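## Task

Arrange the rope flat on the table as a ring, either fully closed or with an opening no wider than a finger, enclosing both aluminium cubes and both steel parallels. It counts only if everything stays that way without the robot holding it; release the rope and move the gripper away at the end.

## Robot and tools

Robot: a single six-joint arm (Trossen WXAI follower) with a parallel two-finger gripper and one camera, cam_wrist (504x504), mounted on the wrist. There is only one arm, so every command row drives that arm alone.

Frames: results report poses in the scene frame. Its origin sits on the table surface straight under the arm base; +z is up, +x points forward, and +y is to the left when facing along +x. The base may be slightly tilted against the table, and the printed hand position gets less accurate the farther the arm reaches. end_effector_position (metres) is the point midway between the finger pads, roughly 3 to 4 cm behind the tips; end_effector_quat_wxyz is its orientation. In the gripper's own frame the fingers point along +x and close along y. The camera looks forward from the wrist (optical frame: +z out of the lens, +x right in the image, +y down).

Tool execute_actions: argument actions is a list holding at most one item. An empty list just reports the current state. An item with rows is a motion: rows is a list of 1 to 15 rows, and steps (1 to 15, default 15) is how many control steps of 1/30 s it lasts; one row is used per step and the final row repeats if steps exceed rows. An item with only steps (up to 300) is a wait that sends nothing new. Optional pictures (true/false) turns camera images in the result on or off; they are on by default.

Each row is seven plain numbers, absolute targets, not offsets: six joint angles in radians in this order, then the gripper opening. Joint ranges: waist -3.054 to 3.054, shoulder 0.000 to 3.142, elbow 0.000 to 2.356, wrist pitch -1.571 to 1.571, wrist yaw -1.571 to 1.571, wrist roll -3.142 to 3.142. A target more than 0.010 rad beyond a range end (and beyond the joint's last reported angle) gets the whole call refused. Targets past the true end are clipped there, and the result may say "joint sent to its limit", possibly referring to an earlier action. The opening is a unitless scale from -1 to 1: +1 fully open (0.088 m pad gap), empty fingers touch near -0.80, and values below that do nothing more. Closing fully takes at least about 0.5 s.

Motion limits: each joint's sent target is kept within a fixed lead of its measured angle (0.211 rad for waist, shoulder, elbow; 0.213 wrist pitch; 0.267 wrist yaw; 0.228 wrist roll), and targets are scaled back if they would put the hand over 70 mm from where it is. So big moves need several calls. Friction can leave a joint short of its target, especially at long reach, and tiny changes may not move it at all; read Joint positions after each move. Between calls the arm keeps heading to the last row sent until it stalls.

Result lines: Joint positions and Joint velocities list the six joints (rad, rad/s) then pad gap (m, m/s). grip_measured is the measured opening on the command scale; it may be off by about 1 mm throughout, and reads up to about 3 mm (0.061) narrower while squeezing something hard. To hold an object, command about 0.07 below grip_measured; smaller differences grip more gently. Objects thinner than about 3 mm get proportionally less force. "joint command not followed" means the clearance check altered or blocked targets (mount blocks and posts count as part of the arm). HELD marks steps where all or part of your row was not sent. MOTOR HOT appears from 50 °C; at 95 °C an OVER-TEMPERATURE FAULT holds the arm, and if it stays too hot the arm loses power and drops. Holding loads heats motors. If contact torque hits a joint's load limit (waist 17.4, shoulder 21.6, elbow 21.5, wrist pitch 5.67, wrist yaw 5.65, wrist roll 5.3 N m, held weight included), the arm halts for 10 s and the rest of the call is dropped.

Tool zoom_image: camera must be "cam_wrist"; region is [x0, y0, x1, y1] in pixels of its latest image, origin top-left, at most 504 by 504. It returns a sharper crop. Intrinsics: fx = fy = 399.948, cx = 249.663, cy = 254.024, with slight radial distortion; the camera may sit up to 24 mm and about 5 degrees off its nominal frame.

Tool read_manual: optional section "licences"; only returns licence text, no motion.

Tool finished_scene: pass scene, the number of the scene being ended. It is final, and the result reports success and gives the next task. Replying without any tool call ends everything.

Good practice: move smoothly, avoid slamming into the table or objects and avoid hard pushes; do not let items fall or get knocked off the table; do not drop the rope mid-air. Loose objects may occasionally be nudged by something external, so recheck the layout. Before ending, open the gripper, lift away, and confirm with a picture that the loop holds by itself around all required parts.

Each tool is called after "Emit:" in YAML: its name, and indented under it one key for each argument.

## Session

Emit:
execute_actions:
  actions:
    - {"rows":[[0.3,1.5,1.5,-1.3,0.5,0.3,1]],"steps":15}
  pictures: false

Emit:
execute_actions:
  actions:
    - {"steps":40}

Scene clock: 0.50 s of 4397.00 s.
end_effector_position=(+0.3366, -0.0663, +0.2268) grip_measured=+1.000 end_effector_quat_wxyz=(+0.735, +0.105, +0.662, +0.101) end_effector_velocity=(-0.055, -0.431, +0.401) end_effector_angular_velocity=(+0.575, -1.292, -1.151)
Joint positions: [ 0.301  1.857  1.517 -1.299  0.496  0.311  0.088]
Joint velocities: [-0.002 -1.883 -0.002 -0.007  0.022 -0.11   0.   ]
Heat: hottest waist 23 °C (+0.0 °C/min).
Steps of this call (steps 1 to 15: all 15 steps of this action). Readings (joint positions):
1: [0.366 2.668 1.887 -1.325 0.161 0.895]
2: [0.361 2.628 1.828 -1.315 0.239 0.830]
4: [0.336 2.527 1.706 -1.316 0.372 0.702]
8: [0.293 2.285 1.541 -1.309 0.473 0.435]
15: the state above

Scene clock: 1.83 s of 4397.00 s.
end_effector_position=(+0.3070, -0.1479, +0.2933) grip_measured=+1.000 end_effector_quat_wxyz=(+0.808, +0.205, +0.549, +0.064) end_effector_velocity=(-0.002, +0.002, -0.000) end_effector_angular_velocity=(+0.020, +0.010, +0.006)
Joint positions: [ 0.301  1.5    1.508 -1.299  0.501  0.303  0.088]
Joint velocities: [-0.002 -0.002 -0.002 -0.007 -0.022  0.007  0.   ]
Heat: hottest waist 23 °C (+0.0 °C/min).
Steps of this call (steps 1 to 30: the robot went on to your last target; steps 31 to 40: nothing new was sent). Readings (joint positions):
1: [0.301 1.793 1.517 -1.299 0.497 0.309]
2: [0.301 1.730 1.517 -1.299 0.497 0.307]
4: [0.301 1.611 1.517 -1.299 0.498 0.305]
8: [0.301 1.489 1.520 -1.299 0.502 0.304]
40: the state above
The arm was judged still, so your last target was given up. Only a new action makes it travel on or press farther. Fingers that are still opening or closing keep moving.

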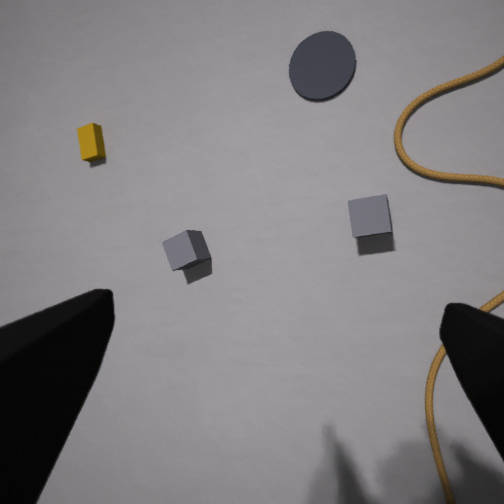

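Emit:
execute_actions:
  actions:
    - {"rows":[[0.15,1.4,1.65,-1.4,0.95,0.0,1]],"steps":15}
  pictures: false

Emit:
execute_actions:
  actions:
    - {"steps":10}

Emit:
execute_actions:
  actions:
    - {"rows":[[0.81,1.8,1.563,-1.362,0.48,0.92,1]],"steps":15}
  pictures: false

Emit:
execute_actions:
  actions:
    - {"steps":20}

Scene clock: 9.40 s of 4397.00 s.
end_effector_position=(+0.2771, -0.2936, +0.2956) grip_measured=+1.000 end_effector_quat_wxyz=(+0.833, +0.036, +0.540, -0.117) end_effector_velocity=(+0.012, +0.007, -0.008) end_effector_angular_velocity=(-0.048, +0.052, +0.039)
Joint positions: [ 0.153  1.397  1.653 -1.398  0.943  0.005  0.088]
Joint velocities: [ 0.002  0.061  0.002 -0.007  0.037 -0.007  0.   ]
Heat: hottest waist 23 °C (+0.0 °C/min).
Steps of this call (steps 1 to 90: nothing new was sent; then 4.07 s passed at rest; steps 91 to 105: all 15 steps of this action). Readings (joint positions):
91: [0.295 1.494 1.518 -1.311 0.524 0.270]
92: [0.276 1.490 1.533 -1.332 0.578 0.222]
94: [0.223 1.469 1.569 -1.357 0.699 0.133]
98: [0.158 1.405 1.638 -1.389 0.902 0.033]
105: the state above

Scene clock: 9.73 s of 4397.00 s.
end_effector_position=(+0.2774, -0.2939, +0.2953) grip_measured=+1.000 end_effector_quat_wxyz=(+0.832, +0.033, +0.541, -0.118) end_effector_velocity=(-0.002, -0.000, -0.000) end_effector_angular_velocity=(-0.011, +0.006, +0.010)
Joint positions: [ 0.153  1.399  1.653 -1.398  0.948  0.004  0.088]
Joint velocities: [ 0.002 -0.002 -0.002 -0.007  0.007 -0.007  0.   ]
Heat: hottest waist 23 °C (+0.0 °C/min).
Steps of this call (steps 1 to 10: the robot went on to your last target). Readings (joint positions):
1: [0.153 1.398 1.653 -1.398 0.944 0.004]
2: [0.153 1.399 1.653 -1.398 0.945 0.004]
4: [0.153 1.399 1.653 -1.398 0.947 0.004]
8: [0.153 1.399 1.653 -1.398 0.948 0.004]
10: the state above

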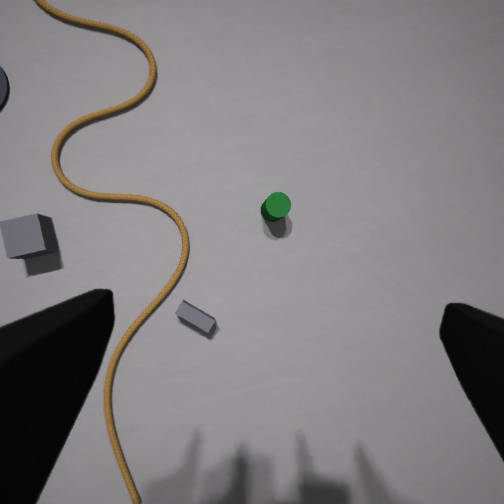

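Scene clock: 10.23 s of 4397.00 s.
end_effector_position=(+0.2970, -0.0122, +0.3368) grip_measured=+1.000 end_effector_quat_wxyz=(+0.799, +0.150, +0.571, +0.115) end_effector_velocity=(-0.282, +0.508, +0.257) end_effector_angular_velocity=(+0.609, -0.031, -0.212)
Joint positions: [ 0.673  1.78   1.577 -1.362  0.509  0.62   0.088]
Joint velocities: [ 1.678  0.398 -0.11   0.022 -0.344  2.073  0.   ]
Heat: hottest waist 23 °C (+0.0 °C/min).
Steps of this call (steps 1 to 15: all 15 steps of this action). Readings (joint positions):
1: [0.161 1.411 1.650 -1.399 0.932 0.026]
2: [0.185 1.423 1.648 -1.394 0.896 0.060]
4: [0.245 1.468 1.639 -1.382 0.818 0.125]
8: [0.369 1.600 1.610 -1.372 0.662 0.262]
15: the state above

Scene clock: 10.90 s of 4397.00 s.
end_effector_position=(+0.2701, +0.0243, +0.3606) grip_measured=+1.000 end_effector_quat_wxyz=(+0.785, +0.231, +0.568, +0.088) end_effector_velocity=(-0.000, +0.001, -0.001) end_effector_angular_velocity=(-0.001, -0.004, +0.020)
Joint positions: [ 0.812  1.798  1.572 -1.361  0.48   0.916  0.088]
Joint velocities: [-0.002 -0.002 -0.007  0.007 -0.007 -0.022  0.   ]
Heat: hottest waist 23 °C (+0.0 °C/min).
Steps of this call (steps 1 to 20: the robot went on to your last target). Readings (joint positions):
1: [0.727 1.791 1.575 -1.361 0.496 0.689]
2: [0.771 1.797 1.573 -1.361 0.486 0.756]
4: [0.817 1.800 1.572 -1.361 0.480 0.844]
8: [0.815 1.798 1.572 -1.361 0.480 0.902]
20: the state above

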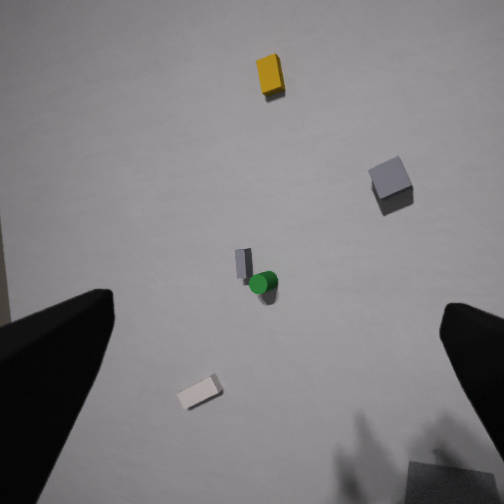

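Emit:
execute_actions:
  actions:
    - {"rows":[[0.724,2.736,1.658,-1.078,0.558,0.9,1]],"steps":15}
  pictures: false

Emit:
execute_actions:
  actions:
    - {"steps":30}

Scene clock: 23.67 s of 4397.00 s.
end_effector_position=(+0.3238, +0.1877, +0.1928) grip_measured=+1.000 end_effector_quat_wxyz=(+0.750, +0.089, +0.655, +0.016) end_effector_velocity=(-0.192, +0.249, -0.508) end_effector_angular_velocity=(-1.038, +0.794, +0.787)
Joint positions: [ 0.726  2.519  1.66  -1.08   0.554  0.904  0.088]
Joint velocities: [-0.002  1.526 -0.002  0.007 -0.007 -0.007  0.   ]
Heat: hottest waist 24 °C (+2.5 °C/min).
Steps of this call (steps 1 to 15: the robot went on to your last target; steps 16 to 90: nothing new was sent; then 9.27 s passed at rest; steps 91 to 105: all 15 steps of this action). Readings (joint positions):
91: [0.808 1.822 1.579 -1.345 0.488 0.916]
92: [0.795 1.852 1.600 -1.285 0.509 0.914]
94: [0.763 1.944 1.647 -1.167 0.536 0.910]
98: [0.728 2.152 1.660 -1.103 0.551 0.906]
105: the state above

Scene clock: 24.67 s of 4397.00 s.
end_effector_position=(+0.2906, +0.2150, +0.1200) grip_measured=+1.000 end_effector_quat_wxyz=(+0.715, -0.004, +0.699, +0.004) end_effector_velocity=(-0.003, -0.004, -0.000) end_effector_angular_velocity=(-0.011, +0.019, +0.017)
Joint positions: [ 0.726  2.734  1.656 -1.079  0.557  0.903  0.088]
Joint velocities: [-0.002 -0.002 -0.002 -0.022 -0.007 -0.007  0.   ]
Heat: hottest waist 24 °C (+2.4 °C/min).
Steps of this call (steps 1 to 30: the robot went on to your last target). Readings (joint positions):
1: [0.726 2.570 1.660 -1.079 0.554 0.904]
2: [0.726 2.619 1.660 -1.078 0.555 0.904]
4: [0.726 2.694 1.659 -1.077 0.555 0.903]
8: [0.726 2.740 1.652 -1.079 0.555 0.903]
30: the state above
The arm was judged still, so your last target was given up. Only a new action makes it travel on or press farther. Fingers that are still opening or closing keep moving.

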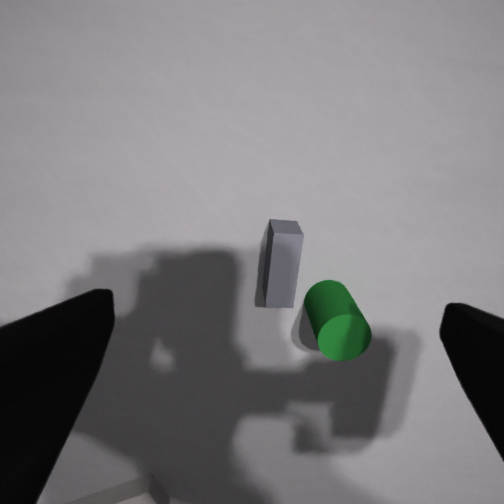

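Emit:
execute_actions:
  actions:
    - {"rows":[[0.712,2.74,1.64,-1.05,0.565,0.9,-0.25],[0.7,2.744,1.622,-1.02,0.571,0.9,-0.25],[0.687,2.748,1.605,-0.99,0.578,0.9,-0.25],[0.675,2.752,1.587,-0.963,0.584,0.9,-0.25],[0.662,2.756,1.57,-0.934,0.59,0.9,-0.25],[0.65,2.76,1.552,-0.905,0.597,0.9,-0.25],[0.638,2.764,1.534,-0.876,0.603,0.9,-0.25],[0.632,2.766,1.525,-0.862,0.607,0.9,-0.25]],"steps":15}
  pictures: false

Emit:
execute_actions:
  actions:
    - {"steps":10}

Scene clock: 35.03 s of 4397.00 s.
end_effector_position=(+0.2974, +0.2085, +0.0680) grip_measured=-0.240 end_effector_quat_wxyz=(+0.716, +0.036, +0.697, -0.028) end_effector_velocity=(+0.006, +0.008, +0.003) end_effector_angular_velocity=(+0.027, -0.043, -0.027)
Joint positions: [ 0.631  2.759  1.534 -0.867  0.603  0.903  0.027]
Joint velocities: [ 0.012 -0.002 -0.002  0.051  0.007  0.007 -0.006]
Heat: hottest waist 25 °C (+3.4 °C/min).
Steps of this call (steps 1 to 90: nothing new was sent; then 6.87 s passed at rest; steps 91 to 105: all 15 steps of this action). Readings (joint positions):
91: [0.725 2.734 1.655 -1.075 0.557 0.903]
92: [0.724 2.734 1.651 -1.059 0.560 0.903]
94: [0.713 2.734 1.634 -1.014 0.569 0.903]
98: [0.663 2.741 1.572 -0.914 0.593 0.903]
105: the state above

Scene clock: 35.37 s of 4397.00 s.
end_effector_position=(+0.2978, +0.2090, +0.0682) grip_measured=-0.247 end_effector_quat_wxyz=(+0.717, +0.037, +0.695, -0.028) end_effector_velocity=(+0.000, +0.001, -0.000) end_effector_angular_velocity=(+0.009, +0.003, +0.002)
Joint positions: [ 0.632  2.759  1.534 -0.863  0.605  0.903  0.027]
Joint velocities: [-0.002 -0.002 -0.002  0.007 -0.007 -0.007 -0.   ]
Heat: hottest waist 25 °C (+3.4 °C/min).
Steps of this call (steps 1 to 10: the robot went on to your last target). Readings (joint positions):
1: [0.631 2.759 1.534 -0.865 0.604 0.903]
2: [0.631 2.759 1.534 -0.864 0.605 0.903]
4: [0.632 2.759 1.534 -0.864 0.605 0.903]
8: [0.632 2.759 1.534 -0.863 0.605 0.903]
10: the state above

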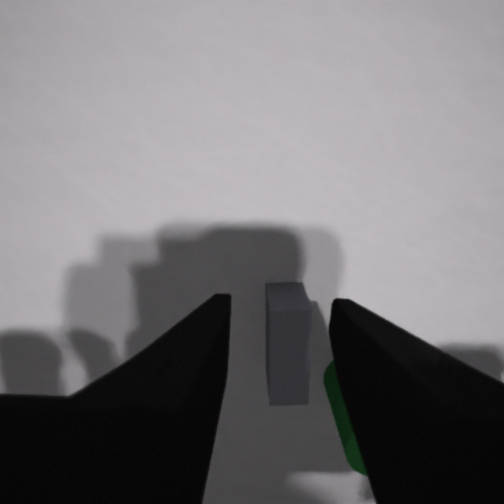

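Emit:
execute_actions:
  actions:
    - {"rows":[[0.634,2.766,1.51,-0.86,0.607,0.9,-0.3],[0.633,2.766,1.495,-0.845,0.608,0.9,-0.3],[0.63,2.767,1.48,-0.825,0.61,0.9,-0.3],[0.625,2.768,1.467,-0.805,0.612,0.9,-0.3],[0.62,2.769,1.455,-0.79,0.614,0.9,-0.3],[0.6154,2.77,1.444,-0.773,0.6155,0.9,-0.3]],"steps":15}

Scene clock: 41.27 s of 4397.00 s.
end_effector_position=(+0.2875, +0.2070, +0.0503) grip_measured=-0.297 end_effector_quat_wxyz=(+0.717, +0.041, +0.695, -0.033) end_effector_velocity=(+0.002, +0.001, +0.001) end_effector_angular_velocity=(+0.012, -0.000, -0.001)
Joint positions: [ 0.619  2.761  1.455 -0.775  0.613  0.903  0.024]
Joint velocities: [-0.002 -0.002  0.002  0.007 -0.007 -0.007 -0.   ]
Heat: hottest waist 26 °C (+4.4 °C/min).
Steps of this call (steps 1 to 15: the robot went on to your last target; steps 16 to 90: nothing new was sent; then 2.40 s passed at rest; steps 91 to 105: all 15 steps of this action). Readings (joint positions):
91: [0.632 2.759 1.532 -0.862 0.605 0.903]
92: [0.632 2.759 1.527 -0.857 0.605 0.903]
94: [0.632 2.759 1.508 -0.836 0.608 0.903]
98: [0.625 2.760 1.464 -0.792 0.610 0.903]
105: the state above

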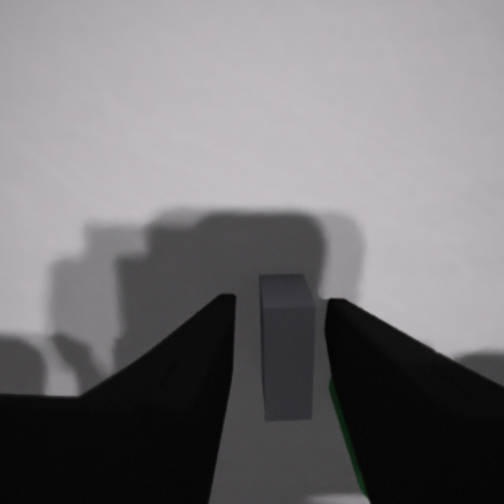

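Lower ~6 mm more, then close.

Emit:
execute_actions:
  actions:
    - {"rows":[[0.605,2.778,1.436,-0.76,0.62,0.89,-0.3],[0.599,2.782,1.432,-0.752,0.622,0.89,-0.3],[0.599,2.782,1.432,-0.752,0.622,0.89,-0.3],[0.599,2.782,1.432,-0.752,0.622,0.89,-0.3],[0.599,2.782,1.432,-0.752,0.622,0.89,-0.3],[0.599,2.782,1.432,-0.752,0.622,0.89,-0.3],[0.599,2.782,1.432,-0.752,0.622,0.89,-0.3],[0.599,2.782,1.432,-0.752,0.622,0.89,-0.3],[0.599,2.782,1.432,-0.752,0.622,0.89,-0.66]],"steps":15}

Scene clock: 52.43 s of 4397.00 s.
end_effector_position=(+0.2884, +0.2059, +0.0441) grip_measured=-0.596 end_effector_quat_wxyz=(+0.717, +0.043, +0.695, -0.035) end_effector_velocity=(-0.001, -0.004, +0.001) end_effector_angular_velocity=(-0.016, +0.006, +0.015)
Joint positions: [ 0.606  2.766  1.445 -0.75   0.619  0.893  0.01 ]
Joint velocities: [-0.002 -0.002  0.002 -0.022  0.007 -0.007 -0.   ]
Heat: hottest waist 26 °C (+3.4 °C/min).
Steps of this call (steps 1 to 15: the robot went on to your last target; steps 16 to 90: nothing new was sent; then 7.67 s passed at rest; steps 91 to 105: all 15 steps of this action). Readings (joint positions):
91: [0.619 2.761 1.453 -0.771 0.614 0.901]
92: [0.617 2.762 1.451 -0.766 0.615 0.898]
94: [0.610 2.764 1.447 -0.758 0.618 0.896]
98: [0.606 2.766 1.445 -0.754 0.620 0.894]
105: the state above

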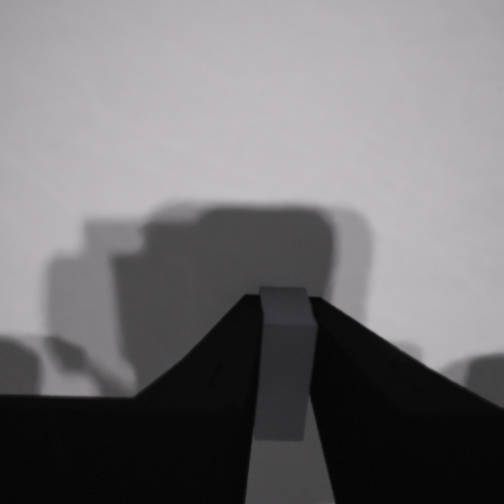

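Emit:
execute_actions:
  actions:
    - {"rows":[[0.62,2.76,1.47,-0.79,0.614,0.89,-0.67],[0.638,2.755,1.5,-0.84,0.603,0.88,-0.67],[0.655,2.75,1.53,-0.89,0.595,0.86,-0.67],[0.675,2.74,1.56,-0.94,0.584,0.84,-0.67],[0.69,2.72,1.58,-0.99,0.578,0.82,-0.67],[0.69,2.69,1.58,-1.03,0.578,0.8,-0.67],[0.68,2.65,1.57,-1.05,0.58,0.78,-0.67],[0.66,2.6,1.54,-1.05,0.59,0.75,-0.67],[0.63,2.55,1.51,-1.04,0.605,0.72,-0.67],[0.6,2.5,1.47,-1.035,0.62,0.69,-0.67],[0.57,2.45,1.435,-1.03,0.63,0.66,-0.67],[0.54,2.4,1.4,-1.02,0.645,0.63,-0.67],[0.51,2.35,1.365,-1.01,0.655,0.6,-0.67],[0.48,2.3,1.33,-1.005,0.67,0.57,-0.67],[0.45,2.25,1.295,-1,0.68,0.54,-0.67]],"steps":15}
  pictures: false

Emit:
execute_actions:
  actions:
    - {"rows":[[0.42,2.2,1.26,-0.99,0.69,0.51,-0.67],[0.39,2.15,1.225,-0.98,0.705,0.48,-0.67],[0.36,2.1,1.19,-0.975,0.715,0.45,-0.67],[0.33,2.05,1.155,-0.97,0.725,0.42,-0.67],[0.3,2.0,1.12,-0.96,0.74,0.39,-0.67],[0.27,1.955,1.085,-0.95,0.75,0.36,-0.67],[0.237,1.92,1.055,-0.945,0.758,0.33,-0.67],[0.22,1.92,1.04,-0.905,0.76,0.3,-0.67],[0.2,1.927,1.022,-0.86,0.764,0.27,-0.67],[0.18,1.935,1.005,-0.815,0.767,0.25,-0.67],[0.16,1.944,0.988,-0.77,0.77,0.22,-0.67],[0.14,1.952,0.97,-0.725,0.773,0.19,-0.67],[0.12,1.961,0.953,-0.68,0.776,0.16,-0.67],[0.105,1.968,0.94,-0.645,0.778,0.14,-0.67],[0.092,1.973,0.928,-0.617,0.78,0.12,-0.67]],"steps":15}
  pictures: false

Emit:
execute_actions:
  actions:
    - {"rows":[[0.088,1.975,0.924,-0.607,0.78,0.12,-0.67],[0.084,1.977,0.921,-0.598,0.781,0.11,-0.67],[0.08,1.978,0.918,-0.59,0.782,0.11,-0.67],[0.076,1.98,0.915,-0.582,0.782,0.1,-0.67],[0.073,1.981,0.912,-0.575,0.7827,0.1,-0.67]],"steps":15}

Scene clock: 67.07 s of 4397.00 s.
end_effector_position=(+0.3217, +0.0999, +0.1353) grip_measured=-0.596 end_effector_quat_wxyz=(+0.728, -0.010, +0.685, +0.032) end_effector_velocity=(+0.070, -0.560, -0.035) end_effector_angular_velocity=(+0.036, +0.107, -0.314)
Joint positions: [ 0.529  2.359  1.391 -1.008  0.654  0.61   0.01 ]
Joint velocities: [-1.096 -1.536 -0.984  0.139  0.359 -0.901 -0.   ]
Heat: hottest waist 27 °C (+4.1 °C/min).
Steps of this call (steps 1 to 15: the robot went on to your last target; steps 16 to 90: nothing new was sent; then 11.13 s passed at rest; steps 91 to 105: all 15 steps of this action). Readings (joint positions):
91: [0.607 2.766 1.448 -0.758 0.619 0.893]
92: [0.609 2.766 1.457 -0.781 0.618 0.891]
94: [0.626 2.766 1.488 -0.855 0.604 0.872]
98: [0.680 2.706 1.541 -0.993 0.583 0.802]
105: the state above

Scene clock: 67.57 s of 4397.00 s.
end_effector_position=(+0.2986, -0.0446, +0.0667) grip_measured=-0.596 end_effector_quat_wxyz=(+0.720, -0.001, +0.694, +0.006) end_effector_velocity=(-0.053, -0.006, -0.226) end_effector_angular_velocity=(-0.045, +0.153, +0.143)
Joint positions: [ 0.131  1.953  0.973 -0.7    0.771  0.178  0.01 ]
Joint velocities: [-0.51   0.208 -0.525  1.004  0.066 -0.696 -0.   ]
Heat: hottest waist 27 °C (+4.0 °C/min).
Steps of this call (steps 1 to 15: all 15 steps of this action). Readings (joint positions):
1: [0.493 2.309 1.358 -1.003 0.667 0.581]
2: [0.458 2.260 1.323 -0.997 0.678 0.551]
4: [0.393 2.165 1.251 -0.984 0.700 0.491]
8: [0.278 1.986 1.113 -0.953 0.743 0.372]
15: the state above

Scene clock: 68.07 s of 4397.00 s.
end_effector_position=(+0.2964, -0.0463, +0.0444) grip_measured=-0.596 end_effector_quat_wxyz=(+0.720, -0.002, +0.694, +0.004) end_effector_velocity=(-0.001, -0.001, -0.001) end_effector_angular_velocity=(-0.007, -0.001, +0.004)
Joint positions: [ 0.077  1.973  0.921 -0.577  0.78   0.104  0.01 ]
Joint velocities: [-0.002 -0.002 -0.007  0.007  0.007 -0.007 -0.   ]
Heat: hottest waist 27 °C (+4.1 °C/min).
Steps of this call (steps 1 to 15: all 15 steps of this action). Readings (joint positions):
1: [0.116 1.960 0.958 -0.670 0.773 0.160]
2: [0.103 1.965 0.947 -0.649 0.775 0.145]
4: [0.088 1.971 0.932 -0.617 0.777 0.125]
8: [0.078 1.973 0.923 -0.585 0.780 0.108]
15: the state above

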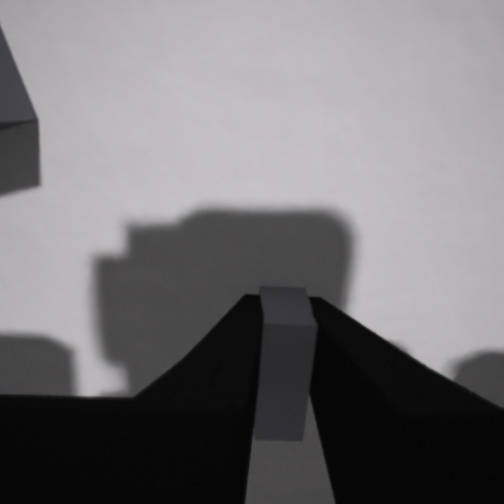

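Emit:
execute_actions:
  actions:
    - {"rows":[[0.067,1.988,0.905,-0.57,0.783,0.1,-0.67],[0.067,1.988,0.905,-0.57,0.783,0.1,-0.67],[0.067,1.988,0.905,-0.57,0.783,0.1,-0.67],[0.067,1.988,0.905,-0.57,0.783,0.1,-0.67],[0.067,1.988,0.905,-0.57,0.783,0.1,-0.67],[0.067,1.988,0.905,-0.57,0.783,0.1,-0.67],[0.067,1.988,0.905,-0.57,0.783,0.1,-0.2]],"steps":12}
  pictures: false

Emit:
execute_actions:
  actions:
    - {"rows":[[0.092,1.973,0.928,-0.617,0.78,0.12,-0.2],[0.12,1.961,0.953,-0.68,0.776,0.14,-0.2],[0.15,1.948,0.98,-0.75,0.772,0.14,-0.2],[0.18,1.93,1.005,-0.815,0.767,0.1,-0.2],[0.19,1.9,1.03,-0.88,0.765,0.04,0.3],[0.18,1.865,1.055,-0.94,0.765,-0.02,0.3],[0.15,1.83,1.08,-0.98,0.77,-0.08,0.3],[0.11,1.795,1.105,-1.0,0.775,-0.14,0.3],[0.06,1.76,1.13,-1.02,0.78,-0.2,0.3],[0.01,1.725,1.155,-1.03,0.78,-0.26,0.3],[-0.04,1.69,1.18,-1.04,0.78,-0.32,0.3],[-0.09,1.655,1.205,-1.05,0.775,-0.38,0.3],[-0.14,1.62,1.23,-1.055,0.77,-0.44,0.3],[-0.19,1.59,1.255,-1.06,0.76,-0.5,0.3],[-0.29,1.529,1.299,-1.062,0.7445,-1.25,0.3]],"steps":15}
  pictures: false

Emit:
execute_actions:
  actions:
    - {"steps":25}

Scene clock: 80.47 s of 4397.00 s.
end_effector_position=(+0.2933, -0.0455, +0.0405) grip_measured=-0.250 end_effector_quat_wxyz=(+0.716, -0.003, +0.698, +0.005) end_effector_velocity=(-0.002, +0.002, -0.000) end_effector_angular_velocity=(+0.021, +0.009, +0.011)
Joint positions: [ 0.071  1.98   0.913 -0.571  0.781  0.103  0.027]
Joint velocities: [-0.002 -0.002 -0.002 -0.007 -0.022 -0.007  0.028]
Heat: hottest waist 27 °C (+3.0 °C/min).
Steps of this call (steps 1 to 15: the robot went on to your last target; steps 16 to 90: nothing new was sent; then 9.00 s passed at rest; steps 91 to 102: all 12 steps of this action). Readings (joint positions):
91: [0.077 1.974 0.920 -0.575 0.780 0.103]
92: [0.075 1.975 0.918 -0.573 0.781 0.103]
94: [0.073 1.978 0.916 -0.573 0.781 0.103]
98: [0.071 1.980 0.913 -0.572 0.781 0.103]
102: the state above

Scene clock: 80.97 s of 4397.00 s.
end_effector_position=(+0.2959, -0.1926, +0.1157) grip_measured=+0.290 end_effector_quat_wxyz=(+0.709, -0.093, +0.693, +0.098) end_effector_velocity=(-0.102, -0.602, +0.007) end_effector_angular_velocity=(+0.044, -0.031, -0.569)
Joint positions: [-0.107  1.649  1.214 -1.036  0.769 -0.4    0.053]
Joint velocities: [-1.463 -0.95   0.686 -0.183 -0.183 -1.487  0.004]
Heat: hottest waist 27 °C (+3.0 °C/min).
Steps of this call (steps 1 to 15: all 15 steps of this action). Readings (joint positions):
1: [0.072 1.980 0.914 -0.578 0.781 0.104]
2: [0.078 1.980 0.920 -0.606 0.781 0.112]
4: [0.112 1.971 0.946 -0.700 0.778 0.120]
8: [0.170 1.885 1.032 -0.907 0.765 -0.026]
15: the state above

Scene clock: 81.80 s of 4397.00 s.
end_effector_position=(+0.2728, -0.2687, +0.1207) grip_measured=+0.297 end_effector_quat_wxyz=(+0.652, -0.300, +0.634, +0.289) end_effector_velocity=(-0.001, +0.002, +0.001) end_effector_angular_velocity=(+0.008, +0.001, +0.014)
Joint positions: [-0.289  1.525  1.301 -1.061  0.746 -1.246  0.054]
Joint velocities: [ 0.002 -0.002 -0.002 -0.007 -0.007 -0.007 -0.   ]
Heat: hottest waist 27 °C (+3.0 °C/min).
Steps of this call (steps 1 to 25: the robot went on to your last target). Readings (joint positions):
1: [-0.156 1.618 1.237 -1.041 0.762 -0.459]
2: [-0.202 1.590 1.257 -1.045 0.759 -0.526]
4: [-0.268 1.547 1.287 -1.053 0.759 -0.664]
8: [-0.289 1.523 1.301 -1.059 0.750 -0.938]
25: the state above

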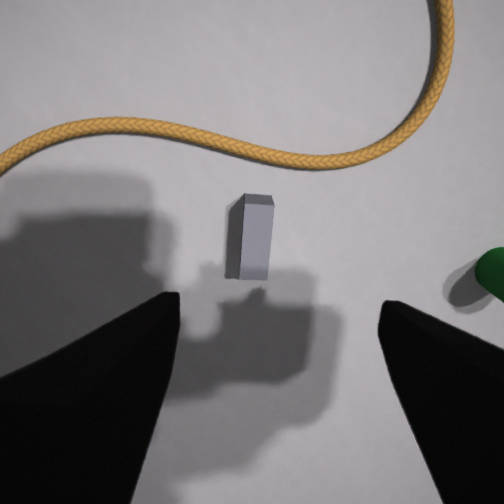

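Emit:
execute_actions:
  actions:
    - {"rows":[[-0.31,1.534,1.275,-1.017,0.738,-1.26,-0.1],[-0.33,1.54,1.25,-0.972,0.731,-1.275,-0.1],[-0.35,1.545,1.227,-0.925,0.724,-1.29,-0.1],[-0.37,1.551,1.203,-0.88,0.717,-1.305,-0.1],[-0.39,1.557,1.18,-0.833,0.71,-1.32,-0.1],[-0.41,1.562,1.155,-0.787,0.703,-1.34,-0.1],[-0.428,1.567,1.132,-0.745,0.697,-1.355,-0.1],[-0.443,1.572,1.113,-0.708,0.692,-1.37,-0.1],[-0.455,1.576,1.098,-0.68,0.688,-1.38,-0.1],[-0.4636,1.578,1.088,-0.66,0.6847,-1.385,-0.1]],"steps":15}
  pictures: false

Emit:
execute_actions:
  actions:
    - {"steps":8}

Emit:
execute_actions:
  actions:
    - {"rows":[[-0.4636,1.578,1.088,-0.66,0.6847,-1.385,-0.67]],"steps":12}

Scene clock: 94.13 s of 4397.00 s.
end_effector_position=(+0.2697, -0.2631, +0.0428) grip_measured=-0.096 end_effector_quat_wxyz=(+0.662, -0.274, +0.646, +0.264) end_effector_velocity=(+0.018, -0.008, -0.001) end_effector_angular_velocity=(-0.031, -0.084, -0.009)
Joint positions: [-0.46   1.572  1.098 -0.672  0.689 -1.379  0.034]
Joint velocities: [-0.002 -0.002 -0.012  0.125 -0.022 -0.066 -0.001]
Heat: hottest waist 27 °C (+2.0 °C/min).
Steps of this call (steps 1 to 30: the robot went on to your last target; steps 31 to 90: nothing new was sent; then 8.83 s passed at rest; steps 91 to 105: all 15 steps of this action). Readings (joint positions):
91: [-0.290 1.525 1.299 -1.054 0.745 -1.249]
92: [-0.295 1.525 1.291 -1.030 0.742 -1.256]
94: [-0.320 1.527 1.263 -0.961 0.732 -1.276]
98: [-0.398 1.549 1.175 -0.800 0.708 -1.332]
105: the state above

Scene clock: 94.40 s of 4397.00 s.
end_effector_position=(+0.2713, -0.2638, +0.0428) grip_measured=-0.097 end_effector_quat_wxyz=(+0.664, -0.275, +0.644, +0.261) end_effector_velocity=(+0.001, -0.000, -0.000) end_effector_angular_velocity=(+0.002, -0.007, +0.016)
Joint positions: [-0.46   1.572  1.097 -0.662  0.687 -1.382  0.034]
Joint velocities: [-0.002 -0.002 -0.002  0.007 -0.007 -0.022 -0.   ]
Heat: hottest waist 27 °C (+2.0 °C/min).
Steps of this call (steps 1 to 8: the robot went on to your last target). Readings (joint positions):
1: [-0.460 1.572 1.098 -0.667 0.688 -1.380]
2: [-0.460 1.572 1.098 -0.664 0.688 -1.380]
4: [-0.460 1.572 1.098 -0.663 0.688 -1.381]
8: the state above

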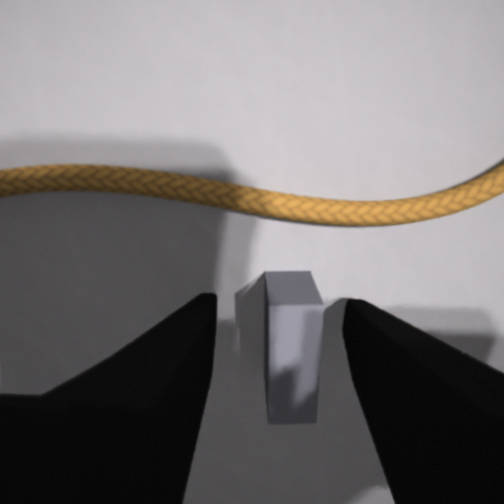

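Scene clock: 94.80 s of 4397.00 s.
end_effector_position=(+0.2715, -0.2638, +0.0428) grip_measured=-0.600 end_effector_quat_wxyz=(+0.665, -0.275, +0.644, +0.261) end_effector_velocity=(-0.002, +0.001, -0.000) end_effector_angular_velocity=(+0.009, +0.002, +0.011)
Joint positions: [-0.46   1.572  1.097 -0.661  0.686 -1.382  0.01 ]
Joint velocities: [-0.002 -0.002 -0.002 -0.007 -0.007 -0.007 -0.   ]
Heat: hottest waist 27 °C (+2.0 °C/min).
Steps of this call (steps 1 to 12: all 12 steps of this action). Readings (joint positions):
1: [-0.460 1.572 1.097 -0.661 0.687 -1.382]
2: [-0.460 1.572 1.097 -0.661 0.687 -1.382]
4: [-0.460 1.572 1.097 -0.661 0.687 -1.382]
8: [-0.460 1.572 1.097 -0.661 0.686 -1.382]
12: the state above

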